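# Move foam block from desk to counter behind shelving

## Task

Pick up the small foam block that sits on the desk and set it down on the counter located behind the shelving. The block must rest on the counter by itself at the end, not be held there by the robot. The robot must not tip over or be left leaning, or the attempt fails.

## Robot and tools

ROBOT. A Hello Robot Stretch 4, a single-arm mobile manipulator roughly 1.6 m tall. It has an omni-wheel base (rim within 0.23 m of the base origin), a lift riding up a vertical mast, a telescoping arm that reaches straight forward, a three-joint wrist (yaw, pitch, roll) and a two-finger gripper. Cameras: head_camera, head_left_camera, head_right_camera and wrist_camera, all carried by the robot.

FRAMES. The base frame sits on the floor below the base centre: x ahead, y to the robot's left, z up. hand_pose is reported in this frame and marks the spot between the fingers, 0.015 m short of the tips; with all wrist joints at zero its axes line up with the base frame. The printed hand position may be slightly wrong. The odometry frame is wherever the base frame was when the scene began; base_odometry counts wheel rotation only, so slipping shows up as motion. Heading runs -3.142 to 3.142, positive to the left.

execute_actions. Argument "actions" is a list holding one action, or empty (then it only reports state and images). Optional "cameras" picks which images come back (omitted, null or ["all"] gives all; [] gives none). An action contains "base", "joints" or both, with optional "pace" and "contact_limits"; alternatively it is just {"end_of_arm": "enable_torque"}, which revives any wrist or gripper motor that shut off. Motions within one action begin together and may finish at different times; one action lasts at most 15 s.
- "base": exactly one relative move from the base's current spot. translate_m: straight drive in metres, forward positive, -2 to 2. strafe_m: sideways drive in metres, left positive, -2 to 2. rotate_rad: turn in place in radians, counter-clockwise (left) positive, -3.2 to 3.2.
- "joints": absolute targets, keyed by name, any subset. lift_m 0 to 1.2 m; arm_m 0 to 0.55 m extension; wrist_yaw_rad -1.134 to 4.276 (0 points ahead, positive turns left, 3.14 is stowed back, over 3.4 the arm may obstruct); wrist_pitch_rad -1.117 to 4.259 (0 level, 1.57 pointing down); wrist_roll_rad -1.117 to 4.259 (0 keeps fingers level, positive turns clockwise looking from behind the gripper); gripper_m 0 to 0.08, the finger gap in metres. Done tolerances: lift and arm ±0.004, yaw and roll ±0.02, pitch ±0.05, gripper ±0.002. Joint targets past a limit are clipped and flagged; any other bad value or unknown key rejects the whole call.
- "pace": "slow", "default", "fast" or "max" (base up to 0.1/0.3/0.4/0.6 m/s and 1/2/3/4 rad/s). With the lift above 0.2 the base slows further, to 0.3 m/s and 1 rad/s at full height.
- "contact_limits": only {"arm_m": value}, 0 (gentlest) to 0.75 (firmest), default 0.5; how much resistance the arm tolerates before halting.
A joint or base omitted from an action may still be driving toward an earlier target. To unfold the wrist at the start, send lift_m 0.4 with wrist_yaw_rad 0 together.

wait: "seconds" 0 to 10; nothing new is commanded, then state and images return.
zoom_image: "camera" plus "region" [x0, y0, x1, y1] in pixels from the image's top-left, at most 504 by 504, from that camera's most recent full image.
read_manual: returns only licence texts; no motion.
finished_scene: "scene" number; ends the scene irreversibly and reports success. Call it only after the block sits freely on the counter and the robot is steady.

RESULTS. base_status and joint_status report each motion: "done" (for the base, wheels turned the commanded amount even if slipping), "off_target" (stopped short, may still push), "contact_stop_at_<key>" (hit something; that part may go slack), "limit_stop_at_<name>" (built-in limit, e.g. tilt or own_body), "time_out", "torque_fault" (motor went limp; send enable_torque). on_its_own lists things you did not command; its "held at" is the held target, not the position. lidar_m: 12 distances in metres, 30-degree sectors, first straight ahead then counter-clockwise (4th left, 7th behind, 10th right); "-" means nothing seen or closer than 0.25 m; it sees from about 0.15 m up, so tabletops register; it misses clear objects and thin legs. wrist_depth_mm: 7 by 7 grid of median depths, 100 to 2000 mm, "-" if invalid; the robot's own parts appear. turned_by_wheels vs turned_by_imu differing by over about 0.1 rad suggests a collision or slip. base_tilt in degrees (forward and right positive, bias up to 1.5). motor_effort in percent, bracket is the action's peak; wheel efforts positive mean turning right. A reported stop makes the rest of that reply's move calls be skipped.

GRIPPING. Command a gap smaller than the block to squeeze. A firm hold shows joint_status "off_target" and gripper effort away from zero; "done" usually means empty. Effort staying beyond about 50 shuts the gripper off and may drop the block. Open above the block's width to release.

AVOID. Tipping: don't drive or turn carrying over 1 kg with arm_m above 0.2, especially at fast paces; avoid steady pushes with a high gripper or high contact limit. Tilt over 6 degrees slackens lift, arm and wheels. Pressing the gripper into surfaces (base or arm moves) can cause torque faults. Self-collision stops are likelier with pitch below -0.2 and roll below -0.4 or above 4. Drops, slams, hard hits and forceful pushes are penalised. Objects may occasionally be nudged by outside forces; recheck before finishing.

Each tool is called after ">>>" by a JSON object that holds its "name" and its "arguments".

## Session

>>> {"name": "execute_actions", "arguments": {"actions": []}}

Scene clock: 0.00 s.
base_odometry: x=+0.000 y=+0.000 heading=+0.000 (m, m, rad; odometry frame)
turned_by_wheels: +0.000 (rad since the last result)
turned_by_imu: +0.000 (rad since the last result)
base_tilt: forward=-0.3 right=+0.1 (deg)
lidar_m: 0.77 0.85 1.28 2.64 1.28 1.03 1.24 1.34 1.06 1.05 1.01 0.79
base_status: not commanded
joint_positions: lift_m=+0.288 arm_m=+0.000 wrist_yaw_rad=+3.065 wrist_pitch_rad=+0.022 wrist_roll_rad=-0.004 gripper_m=+0.040
joint_status: not commanded
motor_effort: lift_m=+20 arm_m=+0 wrist_yaw_rad=+0 wrist_pitch_rad=-11 wrist_roll_rad=+3 gripper_m=+1 wheel_0=+0 wheel_1=+0 wheel_2=+0 (%)
hand_pose: x=-0.0342 y=+0.1034 z=+0.4617 quat_wxyz=(+0.038, -0.011, -0.001, +0.999) (m; base frame)
wrist_depth_mm: 107 136 1983 1921 1863 1983 1921 / 112 137 1921 1921 1921 1983 1983 / 129 149 1921 1983 1430 1430 1464 / 1661 1921 1983 1921 1983 1983 1983 / 1756 1983 1983 1983 - 1983 1983 / 1397 128 1281 1366 1661 1808 1863 / - - - 1160 - 1281 1255
pictures: head_camera, head_left_camera, head_right_camera, wrist_camera
Images, in order (width x height): head_camera 420x560, head_left_camera 420x672, head_right_camera 420x672, wrist_camera 616x392.

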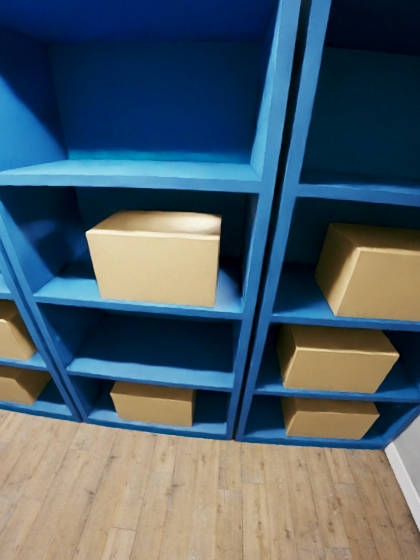

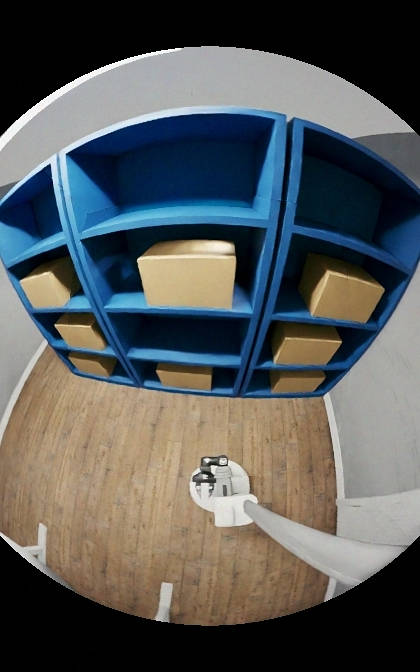

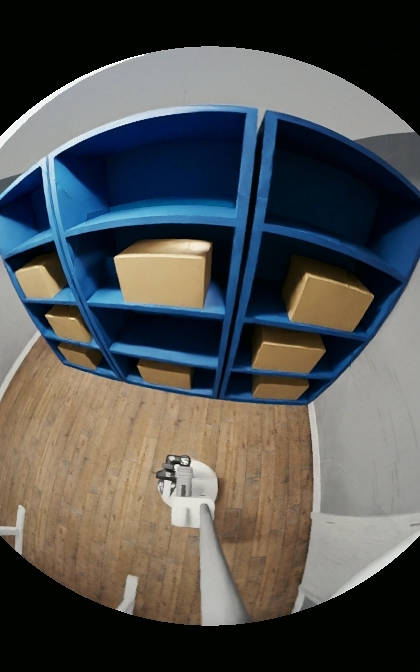

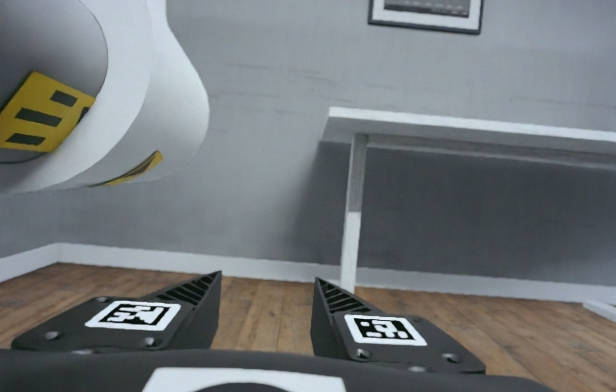

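>>> {"name": "execute_actions", "arguments": {"actions": [{"base": {"rotate_rad": 2.8}, "joints": {"lift_m": 0.4, "wrist_yaw_rad": 0}, "pace": "fast"}], "cameras": ["head_camera"]}}

Scene clock: 3.20 s.
base_odometry: x=+0.000 y=+0.000 heading=+2.799 (m, m, rad; odometry frame)
turned_by_wheels: +2.799 (rad since the last result)
turned_by_imu: +2.843 (rad since the last result)
base_tilt: forward=-0.3 right=+0.1 (deg)
lidar_m: 1.01 1.81 1.16 1.04 1.05 0.91 0.78 0.79 0.93 1.70 1.84 1.14
base_status: done
joint_positions: lift_m=+0.400 arm_m=+0.000 wrist_yaw_rad=+0.001 wrist_pitch_rad=+0.022 wrist_roll_rad=-0.004 gripper_m=+0.040
joint_status: all done
motor_effort: lift_m=+24(26) arm_m=-1(1) wrist_yaw_rad=-3(8) wrist_pitch_rad=-10(10) wrist_roll_rad=+3(3) gripper_m=+0(0) wheel_0=-4(13) wheel_1=-3(11) wheel_2=-1(13) (%)
hand_pose: x=+0.3839 y=-0.0873 z=+0.5732 quat_wxyz=(+1.000, -0.002, +0.011, +0.000) (m; base frame)
wrist_depth_mm: 1397 1464 1537 1618 1756 1921 - / 1397 1464 1576 1708 1756 1921 - / 1430 1499 1576 1160 1756 1921 - / 1430 1499 1618 1708 1808 1921 1808 / 1430 1537 1618 1708 1863 1983 - / 1464 128 1182 1618 1863 1983 - / - - - 1397 - 1537 1464
pictures: head_camera
Images, in order (width x height): head_camera 420x560.

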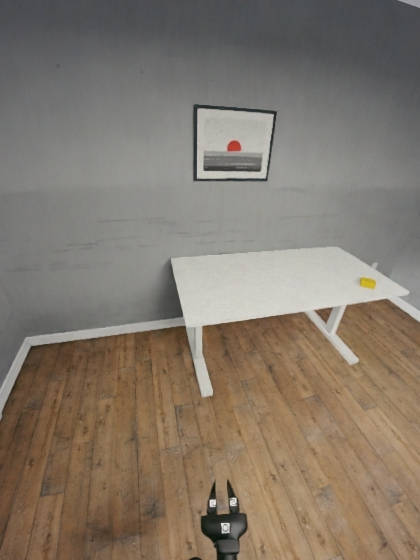

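>>> {"name": "execute_actions", "arguments": {"actions": [{"base": {"rotate_rad": -0.59}, "joints": {"lift_m": 0.82, "wrist_pitch_rad": 1.57, "wrist_roll_rad": 1.47, "gripper_m": 0.08}, "pace": "fast"}], "cameras": []}}

>>> {"name": "execute_actions", "arguments": {"actions": [{"base": {"translate_m": 1.15}, "joints": {"arm_m": 0.3}, "pace": "fast"}], "cameras": ["head_camera", "wrist_camera"]}}

Scene clock: 10.37 s.
base_odometry: x=+0.000 y=+0.000 heading=+2.210 (m, m, rad; odometry frame)
turned_by_wheels: -0.589 (rad since the last result)
turned_by_imu: -0.599 (rad since the last result)
base_tilt: forward=-0.4 right=+0.2 (deg)
lidar_m: 1.19 1.02 1.78 1.23 1.05 1.06 0.94 0.78 0.77 0.90 1.53 2.66
base_status: done
joint_positions: lift_m=+0.820 arm_m=+0.000 wrist_yaw_rad=+0.000 wrist_pitch_rad=+1.570 wrist_roll_rad=+1.469 gripper_m=+0.080
joint_status: all done
motor_effort: lift_m=+24(25) arm_m=-1(1) wrist_yaw_rad=+0(2) wrist_pitch_rad=-1(6) wrist_roll_rad=+5(10) gripper_m=+2(3) wheel_0=+3(10) wheel_1=+4(13) wheel_2=+1(11) (%)
hand_pose: x=+0.1714 y=-0.0874 z=+0.7851 quat_wxyz=(+0.525, +0.474, +0.524, -0.474) (m; base frame)
wrist_depth_mm: 904 904 931 917 931 946 960 / 904 904 931 931 946 960 976 / 904 931 931 946 946 960 976 / 917 931 931 723 741 960 976 / 931 931 946 732 741 504 976 / 931 131 946 741 151 991 991 / - - - 750 128 - 1008
pictures: none
No camera images: the call's "cameras" was empty. Leave "cameras" out to get every camera's image.

Scene clock: 14.67 s.
base_odometry: x=-0.687 y=+0.922 heading=+2.211 (m, m, rad; odometry frame)
turned_by_wheels: +0.001 (rad since the last result)
turned_by_imu: -0.003 (rad since the last result)
base_tilt: forward=-0.3 right=+0.1 (deg)
lidar_m: 0.25 0.25 0.25 0.25 0.41 1.88 1.85 1.58 1.58 1.81 1.80 0.46
base_status: done
joint_positions: lift_m=+0.820 arm_m=+0.299 wrist_yaw_rad=+0.000 wrist_pitch_rad=+1.570 wrist_roll_rad=+1.470 gripper_m=+0.080
joint_status: all done
motor_effort: lift_m=+24(24) arm_m=+6(7) wrist_yaw_rad=-1(1) wrist_pitch_rad=-2(1) wrist_roll_rad=+3(4) gripper_m=+1(2) wheel_0=+2(9) wheel_1=+3(9) wheel_2=+2(14) (%)
hand_pose: x=+0.4701 y=-0.0874 z=+0.7851 quat_wxyz=(+0.525, +0.474, +0.524, -0.474) (m; base frame)
wrist_depth_mm: 203 205 208 931 946 946 960 / 204 207 209 931 946 946 976 / 206 208 211 213 946 960 976 / 207 210 213 215 960 788 976 / 209 212 214 216 750 750 750 / 209 131 216 219 151 750 768 / - - - 220 128 - 1008
pictures: head_camera, wrist_camera
Images, in order (width x height): head_camera 420x560, wrist_camera 616x392.

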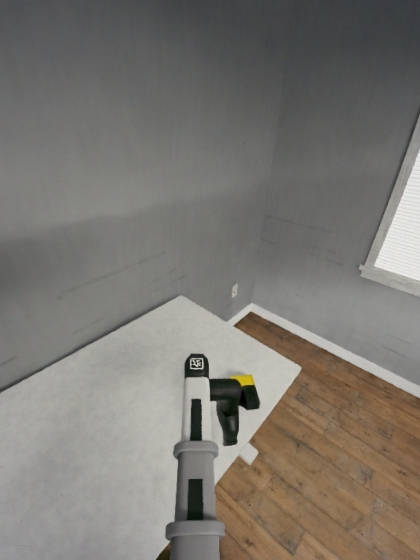

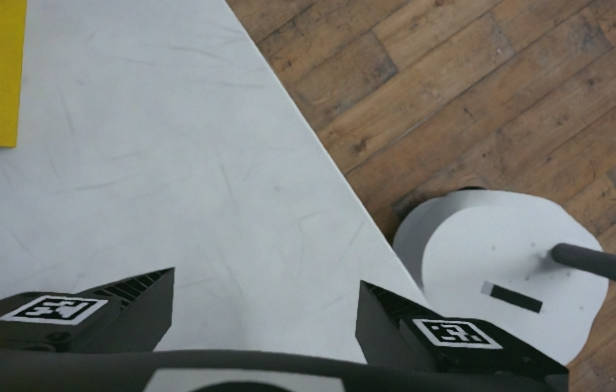

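>>> {"name": "execute_actions", "arguments": {"actions": [{"joints": {"lift_m": 0.92, "arm_m": 0.42}, "pace": "fast"}], "cameras": ["wrist_camera", "head_camera"]}}

Scene clock: 17.73 s.
base_odometry: x=-0.687 y=+0.922 heading=+2.211 (m, m, rad; odometry frame)
turned_by_wheels: +0.000 (rad since the last result)
turned_by_imu: -0.001 (rad since the last result)
base_tilt: forward=-0.3 right=+0.2 (deg)
lidar_m: 0.25 0.25 0.25 0.25 0.42 1.87 1.86 1.58 1.56 1.80 1.82 0.44
base_status: not commanded
joint_positions: lift_m=+0.920 arm_m=+0.419 wrist_yaw_rad=+0.000 wrist_pitch_rad=+1.570 wrist_roll_rad=+1.470 gripper_m=+0.080
joint_status: all done
motor_effort: lift_m=+24(26) arm_m=+6(7) wrist_yaw_rad=-1(1) wrist_pitch_rad=-2(0) wrist_roll_rad=+5(5) gripper_m=+2(1) wheel_0=+2(2) wheel_1=+3(3) wheel_2=+2(2) (%)
hand_pose: x=+0.5900 y=-0.0874 z=+0.8852 quat_wxyz=(+0.525, +0.474, +0.524, -0.474) (m; base frame)
wrist_depth_mm: 298 301 304 309 1042 1042 1060 / 300 303 263 310 1060 1060 1078 / 303 306 265 314 317 1060 1078 / 304 309 310 315 320 931 1078 / 307 310 315 319 322 327 866 / 306 131 317 320 151 329 878 / - - - 322 128 - 1008
pictures: head_camera, wrist_camera
Images, in order (width x height): head_camera 420x560, wrist_camera 616x392.

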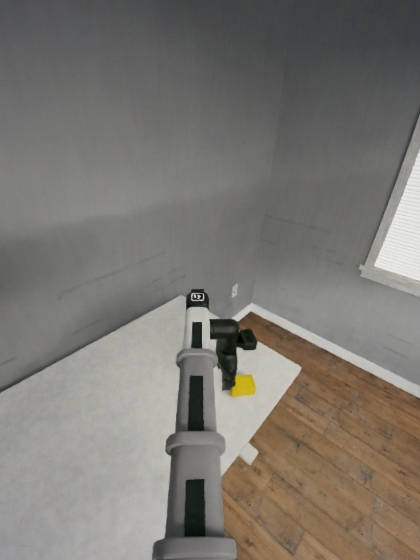

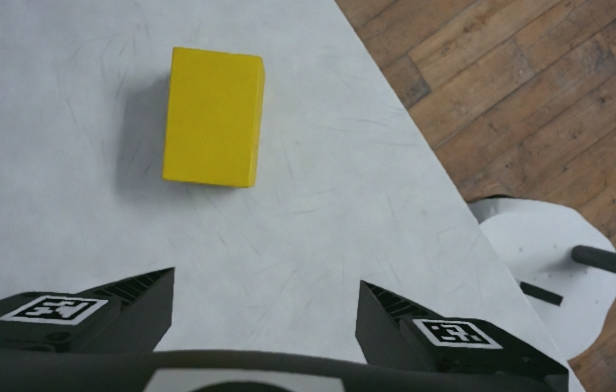

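>>> {"name": "execute_actions", "arguments": {"actions": [{"base": {"strafe_m": -0.087}, "joints": {"lift_m": 0.85, "arm_m": 0.484}}], "cameras": ["wrist_camera"]}}

Scene clock: 21.43 s.
base_odometry: x=-0.617 y=+0.974 heading=+2.211 (m, m, rad; odometry frame)
turned_by_wheels: +0.000 (rad since the last result)
turned_by_imu: -0.001 (rad since the last result)
base_tilt: forward=-0.3 right=+0.2 (deg)
lidar_m: 0.30 0.27 0.26 0.32 0.49 1.94 1.81 1.52 1.51 1.74 1.73 0.55
base_status: done
joint_positions: lift_m=+0.850 arm_m=+0.483 wrist_yaw_rad=+0.000 wrist_pitch_rad=+1.570 wrist_roll_rad=+1.470 gripper_m=+0.080
joint_status: all done
motor_effort: lift_m=+14(23) arm_m=+6(7) wrist_yaw_rad=+0(2) wrist_pitch_rad=-1(2) wrist_roll_rad=+2(3) gripper_m=+2(3) wheel_0=+3(12) wheel_1=-4(12) wheel_2=+0(2) (%)
hand_pose: x=+0.6540 y=-0.0874 z=+0.8160 quat_wxyz=(+0.525, +0.474, +0.524, -0.474) (m; base frame)
wrist_depth_mm: 231 235 237 240 976 976 991 / 233 236 239 241 245 991 1008 / 236 238 241 244 246 1008 1008 / 236 240 242 244 249 1008 1025 / 239 241 243 202 250 255 798 / 238 131 202 204 151 256 798 / - - - 205 128 - 809
pictures: wrist_camera
Images, in order (width x height): wrist_camera 616x392.

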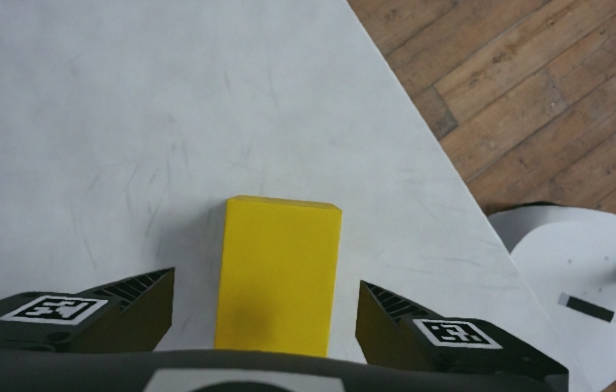

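>>> {"name": "execute_actions", "arguments": {"actions": [{"joints": {"lift_m": 0.777}, "pace": "fast"}], "cameras": []}}

>>> {"name": "execute_actions", "arguments": {"actions": [{"joints": {"gripper_m": 0.04}}], "cameras": ["wrist_camera"]}}

Scene clock: 23.43 s.
base_odometry: x=-0.617 y=+0.974 heading=+2.211 (m, m, rad; odometry frame)
turned_by_wheels: +0.000 (rad since the last result)
turned_by_imu: +0.000 (rad since the last result)
base_tilt: forward=-0.3 right=+0.2 (deg)
lidar_m: 0.32 0.25 0.26 0.30 0.52 1.93 1.80 1.52 1.49 1.73 1.74 0.54
base_status: not commanded
joint_positions: lift_m=+0.777 arm_m=+0.483 wrist_yaw_rad=+0.000 wrist_pitch_rad=+1.570 wrist_roll_rad=+1.470 gripper_m=+0.080
joint_status: all done
motor_effort: lift_m=+14(13) arm_m=+6(6) wrist_yaw_rad=-1(1) wrist_pitch_rad=-3(3) wrist_roll_rad=+4(3) gripper_m=+2(2) wheel_0=+3(3) wheel_1=-4(4) wheel_2=+0(0) (%)
hand_pose: x=+0.6540 y=-0.0874 z=+0.7429 quat_wxyz=(+0.525, +0.474, +0.524, -0.474) (m; base frame)
wrist_depth_mm: 162 164 166 168 170 904 917 / 163 165 167 169 171 904 917 / 165 167 168 171 173 175 931 / 166 168 169 172 174 176 931 / 167 169 126 128 175 178 180 / 167 131 127 129 139 179 181 / - - - 130 128 - -
pictures: none
No camera images: the call's "cameras" was empty. Leave "cameras" out to get every camera's image.

Scene clock: 24.43 s.
base_odometry: x=-0.617 y=+0.974 heading=+2.211 (m, m, rad; odometry frame)
turned_by_wheels: +0.000 (rad since the last result)
turned_by_imu: +0.000 (rad since the last result)
base_tilt: forward=-0.3 right=+0.2 (deg)
lidar_m: 0.31 0.25 0.26 0.31 0.54 1.93 1.81 1.52 1.51 1.72 1.74 0.55
base_status: not commanded
joint_positions: lift_m=+0.777 arm_m=+0.483 wrist_yaw_rad=+0.000 wrist_pitch_rad=+1.570 wrist_roll_rad=+1.470 gripper_m=+0.058
joint_status: gripper_m off_target (ended at +0.058, target +0.040)
on_its_own: gripper_m is held at +0.053, not at your +0.040, by its contact guard: the fingers met something
motor_effort: lift_m=+14(14) arm_m=+6(6) wrist_yaw_rad=-1(0) wrist_pitch_rad=+0(1) wrist_roll_rad=+4(4) gripper_m=-36(37) wheel_0=+3(3) wheel_1=-3(4) wheel_2=+0(0) (%)
hand_pose: x=+0.6540 y=-0.0874 z=+0.7429 quat_wxyz=(+0.525, +0.474, +0.524, -0.474) (m; base frame)
wrist_depth_mm: 162 164 166 168 170 891 917 / 163 165 167 169 172 904 917 / 165 167 169 171 173 175 931 / 166 168 169 172 174 176 931 / 167 169 126 128 176 178 180 / 167 124 127 129 140 179 181 / - - - 129 - - 182
pictures: wrist_camera
Images, in order (width x height): wrist_camera 616x392.

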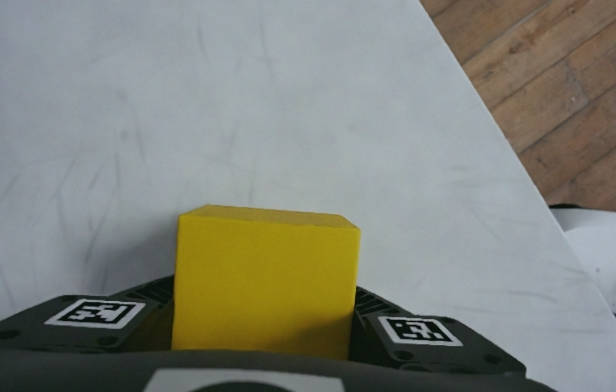

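>>> {"name": "execute_actions", "arguments": {"actions": [{"joints": {"lift_m": 0.83}, "pace": "fast"}], "cameras": []}}

>>> {"name": "execute_actions", "arguments": {"actions": [{"base": {"translate_m": -0.3}, "joints": {"arm_m": 0.0}, "pace": "fast"}], "cameras": ["head_right_camera"]}}

Scene clock: 26.43 s.
base_odometry: x=-0.617 y=+0.974 heading=+2.211 (m, m, rad; odometry frame)
turned_by_wheels: +0.000 (rad since the last result)
turned_by_imu: +0.000 (rad since the last result)
base_tilt: forward=-0.2 right=+0.2 (deg)
lidar_m: 0.32 0.26 0.25 0.31 0.52 1.94 1.81 1.52 1.51 1.72 1.74 0.54
base_status: not commanded
joint_positions: lift_m=+0.830 arm_m=+0.483 wrist_yaw_rad=+0.000 wrist_pitch_rad=+1.570 wrist_roll_rad=+1.470 gripper_m=+0.058
joint_status: all done
on_its_own: gripper_m is held at +0.053, not at your +0.040, by its contact guard: the fingers met something
motor_effort: lift_m=+24(27) arm_m=+6(6) wrist_yaw_rad=-1(1) wrist_pitch_rad=+0(1) wrist_roll_rad=+5(4) gripper_m=-35(36) wheel_0=+3(3) wheel_1=-4(4) wheel_2=+0(0) (%)
hand_pose: x=+0.6540 y=-0.0874 z=+0.7951 quat_wxyz=(+0.525, +0.474, +0.524, -0.474) (m; base frame)
wrist_depth_mm: 212 214 216 220 946 976 960 / 213 216 218 221 224 960 976 / 215 217 220 223 226 976 991 / 216 220 221 224 228 230 991 / 219 221 126 128 229 232 778 / 219 124 127 129 140 235 778 / - - - 130 - - 238
pictures: none
No camera images: the call's "cameras" was empty. Leave "cameras" out to get every camera's image.

Scene clock: 28.60 s.
base_odometry: x=-0.438 y=+0.734 heading=+2.210 (m, m, rad; odometry frame)
turned_by_wheels: +0.000 (rad since the last result)
turned_by_imu: +0.000 (rad since the last result)
base_tilt: forward=-0.3 right=+0.1 (deg)
lidar_m: 0.55 0.46 0.45 0.56 1.73 1.72 1.56 1.31 1.30 1.50 1.98 0.98
base_status: done
joint_positions: lift_m=+0.830 arm_m=+0.001 wrist_yaw_rad=+0.000 wrist_pitch_rad=+1.570 wrist_roll_rad=+1.470 gripper_m=+0.058
joint_status: all done
on_its_own: gripper_m is held at +0.053, not at your +0.040, by its contact guard: the fingers met something
motor_effort: lift_m=+24(24) arm_m=-6(7) wrist_yaw_rad=+0(2) wrist_pitch_rad=-3(3) wrist_roll_rad=+1(4) gripper_m=-35(37) wheel_0=-4(9) wheel_1=-3(11) wheel_2=+1(13) (%)
hand_pose: x=+0.1722 y=-0.0874 z=+0.7951 quat_wxyz=(+0.525, +0.474, +0.524, -0.474) (m; base frame)
wrist_depth_mm: 904 917 917 931 946 976 976 / 917 931 931 946 960 960 976 / 917 931 946 946 976 976 991 / 917 931 946 741 759 976 991 / 931 946 126 128 750 508 1008 / 931 124 127 129 140 991 1008 / - - - 130 - - 1025
pictures: head_right_camera
Images, in order (width x height): head_right_camera 420x672.

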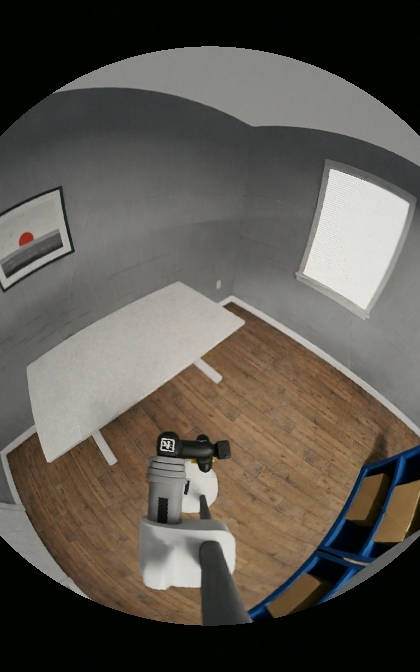

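>>> {"name": "execute_actions", "arguments": {"actions": [{"base": {"rotate_rad": -0.75}, "joints": {"lift_m": 0.5}, "pace": "fast"}], "cameras": ["head_camera", "head_right_camera"]}}

Scene clock: 30.93 s.
base_odometry: x=-0.438 y=+0.734 heading=+1.461 (m, m, rad; odometry frame)
turned_by_wheels: -0.749 (rad since the last result)
turned_by_imu: -0.761 (rad since the last result)
base_tilt: forward=-0.3 right=+0.2 (deg)
lidar_m: 1.95 0.65 0.48 0.45 0.49 0.70 1.71 1.80 1.35 1.30 1.37 2.09
base_status: done
joint_positions: lift_m=+0.500 arm_m=+0.001 wrist_yaw_rad=+0.000 wrist_pitch_rad=+1.570 wrist_roll_rad=+1.470 gripper_m=+0.058
joint_status: all done
on_its_own: gripper_m is held at +0.053, not at your +0.040, by its contact guard: the fingers met something
motor_effort: lift_m=+14(23) arm_m=-6(6) wrist_yaw_rad=-1(0) wrist_pitch_rad=-3(2) wrist_roll_rad=+4(2) gripper_m=-35(36) wheel_0=+3(10) wheel_1=+5(10) wheel_2=+3(10) (%)
hand_pose: x=+0.1723 y=-0.0874 z=+0.4659 quat_wxyz=(+0.525, +0.474, +0.524, -0.474) (m; base frame)
wrist_depth_mm: 591 591 603 609 615 627 634 / 591 603 609 615 621 627 634 / 597 603 609 621 627 634 640 / 603 615 615 407 413 418 647 / 603 615 126 128 413 415 421 / 609 124 127 129 140 421 424 / - - - 130 - - 430
pictures: head_camera, head_right_camera
Images, in order (width x height): head_camera 420x560, head_right_camera 420x672.

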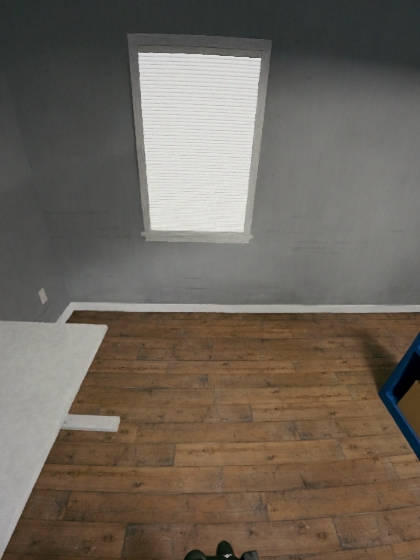

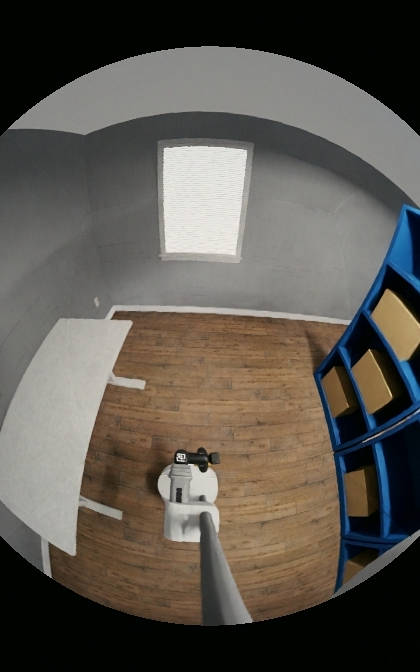

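>>> {"name": "execute_actions", "arguments": {"actions": [{"base": {"translate_m": 1.48}, "pace": "fast"}], "cameras": []}}

>>> {"name": "execute_actions", "arguments": {"actions": [{"base": {"rotate_rad": -1.57}, "pace": "fast"}], "cameras": ["head_camera"]}}

Scene clock: 37.03 s.
base_odometry: x=-0.277 y=+2.205 heading=+1.462 (m, m, rad; odometry frame)
turned_by_wheels: +0.001 (rad since the last result)
turned_by_imu: -0.005 (rad since the last result)
base_tilt: forward=-0.3 right=+0.2 (deg)
lidar_m: 0.47 0.51 0.77 1.26 0.70 0.66 1.98 1.87 1.39 1.68 0.75 0.50
base_status: done
joint_positions: lift_m=+0.500 arm_m=+0.001 wrist_yaw_rad=+0.000 wrist_pitch_rad=+1.570 wrist_roll_rad=+1.470 gripper_m=+0.058
joint_status: not commanded
on_its_own: gripper_m is held at +0.053, not at your +0.040, by its contact guard: the fingers met something
motor_effort: lift_m=+15(15) arm_m=-6(6) wrist_yaw_rad=-1(0) wrist_pitch_rad=-1(2) wrist_roll_rad=+3(0) gripper_m=-36(35) wheel_0=+2(12) wheel_1=+4(11) wheel_2=+1(15) (%)
hand_pose: x=+0.1723 y=-0.0874 z=+0.4659 quat_wxyz=(+0.525, +0.474, +0.524, -0.474) (m; base frame)
wrist_depth_mm: 504 597 603 603 621 621 627 / 517 597 609 609 621 634 634 / 544 603 615 621 621 634 647 / 564 609 615 407 410 418 647 / 597 615 126 128 413 418 421 / 554 124 127 129 140 421 424 / - - - 130 - - 433
pictures: none
No camera images: the call's "cameras" was empty. Leave "cameras" out to get every camera's image.

Scene clock: 38.77 s.
base_odometry: x=-0.277 y=+2.205 heading=-0.108 (m, m, rad; odometry frame)
turned_by_wheels: -1.569 (rad since the last result)
turned_by_imu: -1.594 (rad since the last result)
base_tilt: forward=-0.3 right=+0.2 (deg)
lidar_m: 1.65 0.74 0.52 0.47 0.50 0.74 1.26 0.69 0.65 1.92 1.86 1.37
base_status: done
joint_positions: lift_m=+0.500 arm_m=+0.001 wrist_yaw_rad=+0.000 wrist_pitch_rad=+1.570 wrist_roll_rad=+1.470 gripper_m=+0.058
joint_status: not commanded
on_its_own: gripper_m is held at +0.053, not at your +0.040, by its contact guard: the fingers met something
motor_effort: lift_m=+15(15) arm_m=-6(6) wrist_yaw_rad=-1(1) wrist_pitch_rad=+0(1) wrist_roll_rad=+1(1) gripper_m=-35(35) wheel_0=+3(11) wheel_1=+4(13) wheel_2=+1(11) (%)
hand_pose: x=+0.1724 y=-0.0874 z=+0.4659 quat_wxyz=(+0.525, +0.474, +0.524, -0.474) (m; base frame)
wrist_depth_mm: 585 591 603 609 615 621 627 / 591 597 609 615 615 627 640 / 597 609 615 621 621 634 640 / 603 609 615 410 413 415 647 / 603 615 126 128 410 415 421 / 609 124 127 129 140 424 427 / - - - 130 - - 433
pictures: head_camera
Images, in order (width x height): head_camera 420x560.

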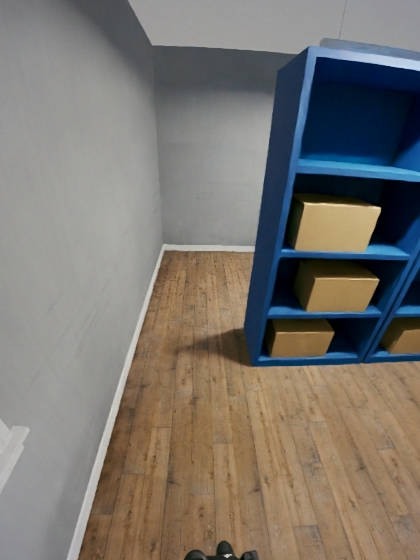

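>>> {"name": "execute_actions", "arguments": {"actions": [{"base": {"strafe_m": 0.09}, "pace": "fast"}], "cameras": []}}

>>> {"name": "execute_actions", "arguments": {"actions": [{"base": {"translate_m": 2.0}, "pace": "fast"}], "cameras": ["head_camera", "head_right_camera"]}}

Scene clock: 40.80 s.
base_odometry: x=-0.267 y=+2.294 heading=-0.108 (m, m, rad; odometry frame)
turned_by_wheels: +0.000 (rad since the last result)
turned_by_imu: +0.000 (rad since the last result)
base_tilt: forward=-0.3 right=+0.2 (deg)
lidar_m: 1.72 0.55 0.41 0.39 0.41 0.56 1.26 0.79 0.73 1.94 1.88 1.41
base_status: done
joint_positions: lift_m=+0.500 arm_m=+0.001 wrist_yaw_rad=+0.000 wrist_pitch_rad=+1.570 wrist_roll_rad=+1.470 gripper_m=+0.058
joint_status: not commanded
on_its_own: gripper_m is held at +0.053, not at your +0.040, by its contact guard: the fingers met something
motor_effort: lift_m=+15(15) arm_m=-6(6) wrist_yaw_rad=-1(0) wrist_pitch_rad=-1(0) wrist_roll_rad=+2(2) gripper_m=-35(36) wheel_0=-2(14) wheel_1=+2(16) wheel_2=+0(1) (%)
hand_pose: x=+0.1724 y=-0.0874 z=+0.4659 quat_wxyz=(+0.525, +0.474, +0.524, -0.474) (m; base frame)
wrist_depth_mm: 585 591 603 609 615 621 627 / 591 597 609 615 621 627 634 / 597 603 615 615 627 634 640 / 603 609 615 407 413 418 640 / 603 615 126 128 413 415 421 / 603 124 127 129 140 421 424 / - - - 129 - - 433
pictures: none
No camera images: the call's "cameras" was empty. Leave "cameras" out to get every camera's image.

Scene clock: 47.07 s.
base_odometry: x=+1.722 y=+2.080 heading=-0.107 (m, m, rad; odometry frame)
turned_by_wheels: +0.001 (rad since the last result)
turned_by_imu: -0.006 (rad since the last result)
base_tilt: forward=-0.3 right=+0.2 (deg)
lidar_m: 1.46 0.62 0.46 0.43 0.45 0.63 1.66 0.73 0.54 0.85 1.46 1.53
base_status: done
joint_positions: lift_m=+0.500 arm_m=+0.001 wrist_yaw_rad=+0.000 wrist_pitch_rad=+1.570 wrist_roll_rad=+1.470 gripper_m=+0.058
joint_status: not commanded
on_its_own: gripper_m is held at +0.053, not at your +0.040, by its contact guard: the fingers met something
motor_effort: lift_m=+15(15) arm_m=-6(6) wrist_yaw_rad=-1(1) wrist_pitch_rad=-1(1) wrist_roll_rad=+1(3) gripper_m=-35(36) wheel_0=+3(10) wheel_1=+2(11) wheel_2=+2(15) (%)
hand_pose: x=+0.1724 y=-0.0874 z=+0.4659 quat_wxyz=(+0.525, +0.474, +0.524, -0.474) (m; base frame)
wrist_depth_mm: 591 591 603 609 615 621 627 / 591 603 603 609 627 627 640 / 597 603 609 621 621 634 640 / 603 609 615 407 413 415 647 / 603 615 126 128 413 418 421 / 603 124 127 129 140 421 424 / - - - 130 - - 433
pictures: head_camera, head_right_camera
Images, in order (width x height): head_camera 420x560, head_right_camera 420x672.

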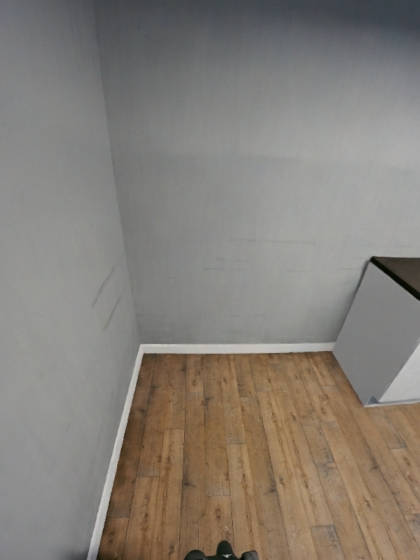

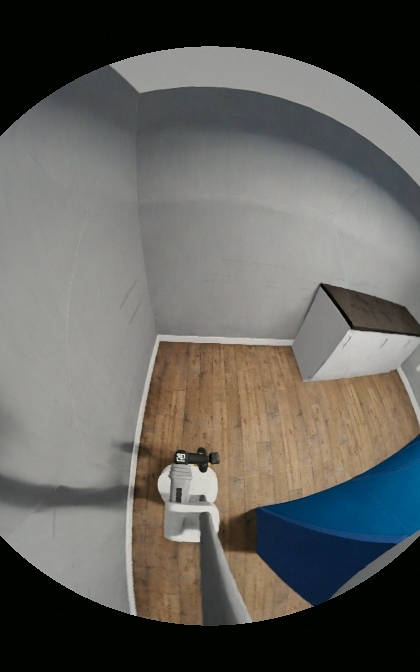

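>>> {"name": "execute_actions", "arguments": {"actions": [{"base": {"translate_m": 0.5}, "pace": "fast"}], "cameras": []}}

>>> {"name": "execute_actions", "arguments": {"actions": [{"base": {"strafe_m": -1.3}, "joints": {"lift_m": 1.03}, "pace": "fast"}], "cameras": ["head_camera"]}}

Scene clock: 51.27 s.
base_odometry: x=+2.219 y=+2.027 heading=-0.107 (m, m, rad; odometry frame)
turned_by_wheels: +0.000 (rad since the last result)
turned_by_imu: -0.001 (rad since the last result)
base_tilt: forward=-0.3 right=+0.2 (deg)
lidar_m: 0.96 0.64 0.46 0.43 0.45 0.65 1.83 0.89 1.01 1.46 1.22 1.01
base_status: done
joint_positions: lift_m=+0.500 arm_m=+0.001 wrist_yaw_rad=+0.000 wrist_pitch_rad=+1.570 wrist_roll_rad=+1.470 gripper_m=+0.058
joint_status: not commanded
on_its_own: gripper_m is held at +0.053, not at your +0.040, by its contact guard: the fingers met something
motor_effort: lift_m=+15(15) arm_m=-6(6) wrist_yaw_rad=-1(1) wrist_pitch_rad=-1(1) wrist_roll_rad=+2(2) gripper_m=-36(36) wheel_0=+3(10) wheel_1=+4(12) wheel_2=-1(14) (%)
hand_pose: x=+0.1724 y=-0.0874 z=+0.4659 quat_wxyz=(+0.525, +0.474, +0.524, -0.474) (m; base frame)
wrist_depth_mm: 591 597 603 609 615 621 627 / 591 597 603 615 621 627 634 / 597 603 615 621 621 634 640 / 603 609 621 410 410 418 647 / 603 609 126 128 413 415 421 / 609 124 127 129 140 424 427 / - - - 130 - - 433
pictures: none
No camera images: the call's "cameras" was empty. Leave "cameras" out to get every camera's image.

Scene clock: 55.67 s.
base_odometry: x=+2.080 y=+0.734 heading=-0.107 (m, m, rad; odometry frame)
turned_by_wheels: +0.000 (rad since the last result)
turned_by_imu: -0.003 (rad since the last result)
base_tilt: forward=-0.3 right=+0.2 (deg)
lidar_m: 0.35 0.37 1.38 1.74 1.05 0.74 0.69 0.73 0.99 1.50 0.53 0.38
base_status: done
joint_positions: lift_m=+1.030 arm_m=+0.001 wrist_yaw_rad=+0.000 wrist_pitch_rad=+1.570 wrist_roll_rad=+1.470 gripper_m=+0.058
joint_status: all done
on_its_own: gripper_m is held at +0.053, not at your +0.040, by its contact guard: the fingers met something
motor_effort: lift_m=+24(26) arm_m=-6(6) wrist_yaw_rad=-1(1) wrist_pitch_rad=+0(1) wrist_roll_rad=+2(3) gripper_m=-37(36) wheel_0=+1(15) wheel_1=-2(16) wheel_2=+0(0) (%)
hand_pose: x=+0.1724 y=-0.0874 z=+0.9952 quat_wxyz=(+0.525, +0.474, +0.524, -0.474) (m; base frame)
wrist_depth_mm: 327 480 931 1138 1160 1182 1182 / 334 512 1118 1138 1160 1160 1205 / 351 544 1160 1160 1182 1182 1205 / 366 580 1138 946 960 1205 1205 / 382 634 126 128 976 508 1098 / 355 124 127 129 140 1205 1098 / - - - 130 - - 1118
pictures: head_camera
Images, in order (width x height): head_camera 420x560.

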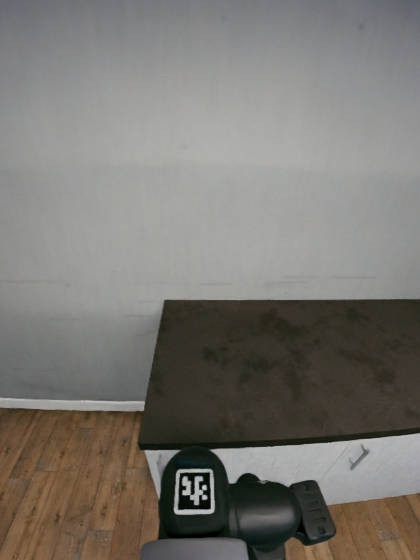

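>>> {"name": "execute_actions", "arguments": {"actions": [{"joints": {"arm_m": 0.4}, "pace": "fast"}], "cameras": ["wrist_camera"]}}

Scene clock: 60.10 s.
base_odometry: x=+2.080 y=+0.734 heading=-0.107 (m, m, rad; odometry frame)
turned_by_wheels: +0.000 (rad since the last result)
turned_by_imu: -0.001 (rad since the last result)
base_tilt: forward=-0.3 right=+0.2 (deg)
lidar_m: 0.34 0.36 1.38 1.74 1.00 0.74 0.70 0.71 0.99 1.51 0.53 0.39
base_status: not commanded
joint_positions: lift_m=+1.030 arm_m=+0.399 wrist_yaw_rad=+0.000 wrist_pitch_rad=+1.570 wrist_roll_rad=+1.470 gripper_m=+0.058
joint_status: all done
on_its_own: gripper_m is held at +0.053, not at your +0.040, by its contact guard: the fingers met something
motor_effort: lift_m=+24(24) arm_m=+6(7) wrist_yaw_rad=-1(2) wrist_pitch_rad=+0(2) wrist_roll_rad=+3(1) gripper_m=-36(35) wheel_0=+1(1) wheel_1=-2(2) wheel_2=+0(0) (%)
hand_pose: x=+0.5701 y=-0.0874 z=+0.9952 quat_wxyz=(+0.525, +0.474, +0.524, -0.474) (m; base frame)
wrist_depth_mm: 221 224 226 229 232 235 237 / 223 226 228 232 234 236 239 / 225 228 230 233 236 238 241 / 226 229 231 235 239 241 243 / 229 231 126 128 239 242 246 / 229 124 127 129 140 244 248 / - - - 130 - - 1229
pictures: wrist_camera
Images, in order (width x height): wrist_camera 616x392.

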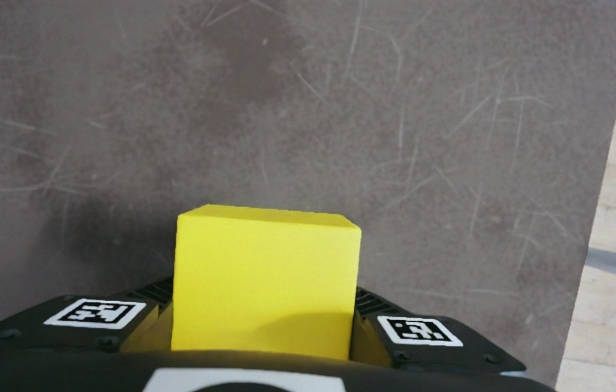

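>>> {"name": "execute_actions", "arguments": {"actions": [{"joints": {"lift_m": 0.972}, "pace": "fast"}], "cameras": []}}

Scene clock: 61.33 s.
base_odometry: x=+2.080 y=+0.734 heading=-0.107 (m, m, rad; odometry frame)
turned_by_wheels: +0.000 (rad since the last result)
turned_by_imu: +0.000 (rad since the last result)
base_tilt: forward=-0.3 right=+0.2 (deg)
lidar_m: 0.36 0.39 1.41 1.75 1.01 0.74 0.69 0.74 1.00 1.52 0.55 0.38
base_status: not commanded
joint_positions: lift_m=+0.972 arm_m=+0.399 wrist_yaw_rad=+0.000 wrist_pitch_rad=+1.570 wrist_roll_rad=+1.470 gripper_m=+0.058
joint_status: all done
on_its_own: gripper_m is held at +0.053, not at your +0.040, by its contact guard: the fingers met something
motor_effort: lift_m=+14(22) arm_m=+6(6) wrist_yaw_rad=-1(1) wrist_pitch_rad=-1(1) wrist_roll_rad=+3(3) gripper_m=-35(35) wheel_0=+1(1) wheel_1=-2(2) wheel_2=+0(0) (%)
hand_pose: x=+0.5701 y=-0.0874 z=+0.9379 quat_wxyz=(+0.525, +0.474, +0.524, -0.474) (m; base frame)
wrist_depth_mm: 167 169 171 173 175 177 179 / 168 170 173 175 177 179 180 / 170 172 174 176 178 180 182 / 171 173 175 177 179 182 183 / 172 175 126 128 181 183 185 / 173 124 127 129 140 185 186 / - - - 130 - - 188
pictures: none
No camera images: the call's "cameras" was empty. Leave "cameras" out to get every camera's image.

>>> {"name": "execute_actions", "arguments": {"actions": [{"joints": {"gripper_m": 0.08}}], "cameras": []}}

>>> {"name": "execute_actions", "arguments": {"actions": [{"joints": {"lift_m": 1.06}, "pace": "fast"}], "cameras": ["head_camera", "wrist_camera"]}}

Scene clock: 62.70 s.
base_odometry: x=+2.080 y=+0.734 heading=-0.107 (m, m, rad; odometry frame)
turned_by_wheels: +0.000 (rad since the last result)
turned_by_imu: +0.000 (rad since the last result)
base_tilt: forward=-0.3 right=+0.2 (deg)
lidar_m: 0.36 0.39 1.37 1.75 1.01 0.74 0.70 0.73 1.00 1.52 0.54 0.38
base_status: not commanded
joint_positions: lift_m=+0.972 arm_m=+0.399 wrist_yaw_rad=+0.000 wrist_pitch_rad=+1.570 wrist_roll_rad=+1.470 gripper_m=+0.080
joint_status: all done
motor_effort: lift_m=+14(14) arm_m=+6(6) wrist_yaw_rad=-1(1) wrist_pitch_rad=+0(0) wrist_roll_rad=+1(3) gripper_m=+1(35) wheel_0=+1(1) wheel_1=-2(2) wheel_2=+0(0) (%)
hand_pose: x=+0.5701 y=-0.0874 z=+0.9379 quat_wxyz=(+0.525, +0.474, +0.524, -0.474) (m; base frame)
wrist_depth_mm: 167 169 171 173 175 177 179 / 168 170 172 175 177 179 180 / 170 172 174 176 178 180 182 / 171 173 175 177 179 182 183 / 172 174 131 133 181 183 185 / 172 131 132 134 151 184 187 / - - - 135 128 - -
pictures: none
No camera images: the call's "cameras" was empty. Leave "cameras" out to get every camera's image.

Scene clock: 63.83 s.
base_odometry: x=+2.080 y=+0.734 heading=-0.107 (m, m, rad; odometry frame)
turned_by_wheels: +0.000 (rad since the last result)
turned_by_imu: +0.000 (rad since the last result)
base_tilt: forward=-0.4 right=+0.2 (deg)
lidar_m: 0.36 0.37 1.39 1.74 1.02 0.73 0.70 0.73 0.99 1.55 0.53 0.37
base_status: not commanded
joint_positions: lift_m=+1.060 arm_m=+0.399 wrist_yaw_rad=+0.000 wrist_pitch_rad=+1.570 wrist_roll_rad=+1.470 gripper_m=+0.080
joint_status: all done
motor_effort: lift_m=+24(25) arm_m=+6(6) wrist_yaw_rad=-1(1) wrist_pitch_rad=+1(1) wrist_roll_rad=+1(3) gripper_m=+2(3) wheel_0=+1(1) wheel_1=-2(2) wheel_2=+0(0) (%)
hand_pose: x=+0.5701 y=-0.0874 z=+1.0251 quat_wxyz=(+0.525, +0.474, +0.524, -0.474) (m; base frame)
wrist_depth_mm: 250 254 256 259 263 266 268 / 252 255 258 262 265 267 271 / 254 257 260 264 266 270 273 / 256 259 262 265 268 273 750 / 257 260 262 221 270 274 854 / 257 131 222 223 151 276 1281 / - - - 249 128 - 1281
pictures: head_camera, wrist_camera
Images, in order (width x height): head_camera 420x560, wrist_camera 616x392.

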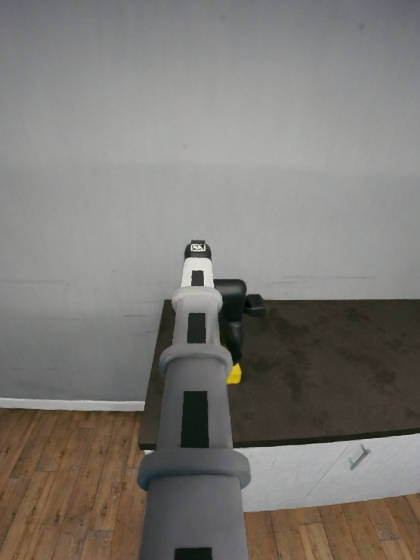

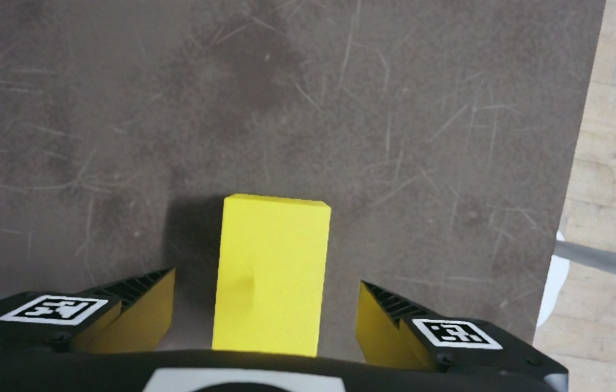

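The block is on the counter and the gripper is clear of it. Ending scene 2.

>>> {"name": "finished_scene", "arguments": {"scene": 2}}

The scene is finished: the task was done.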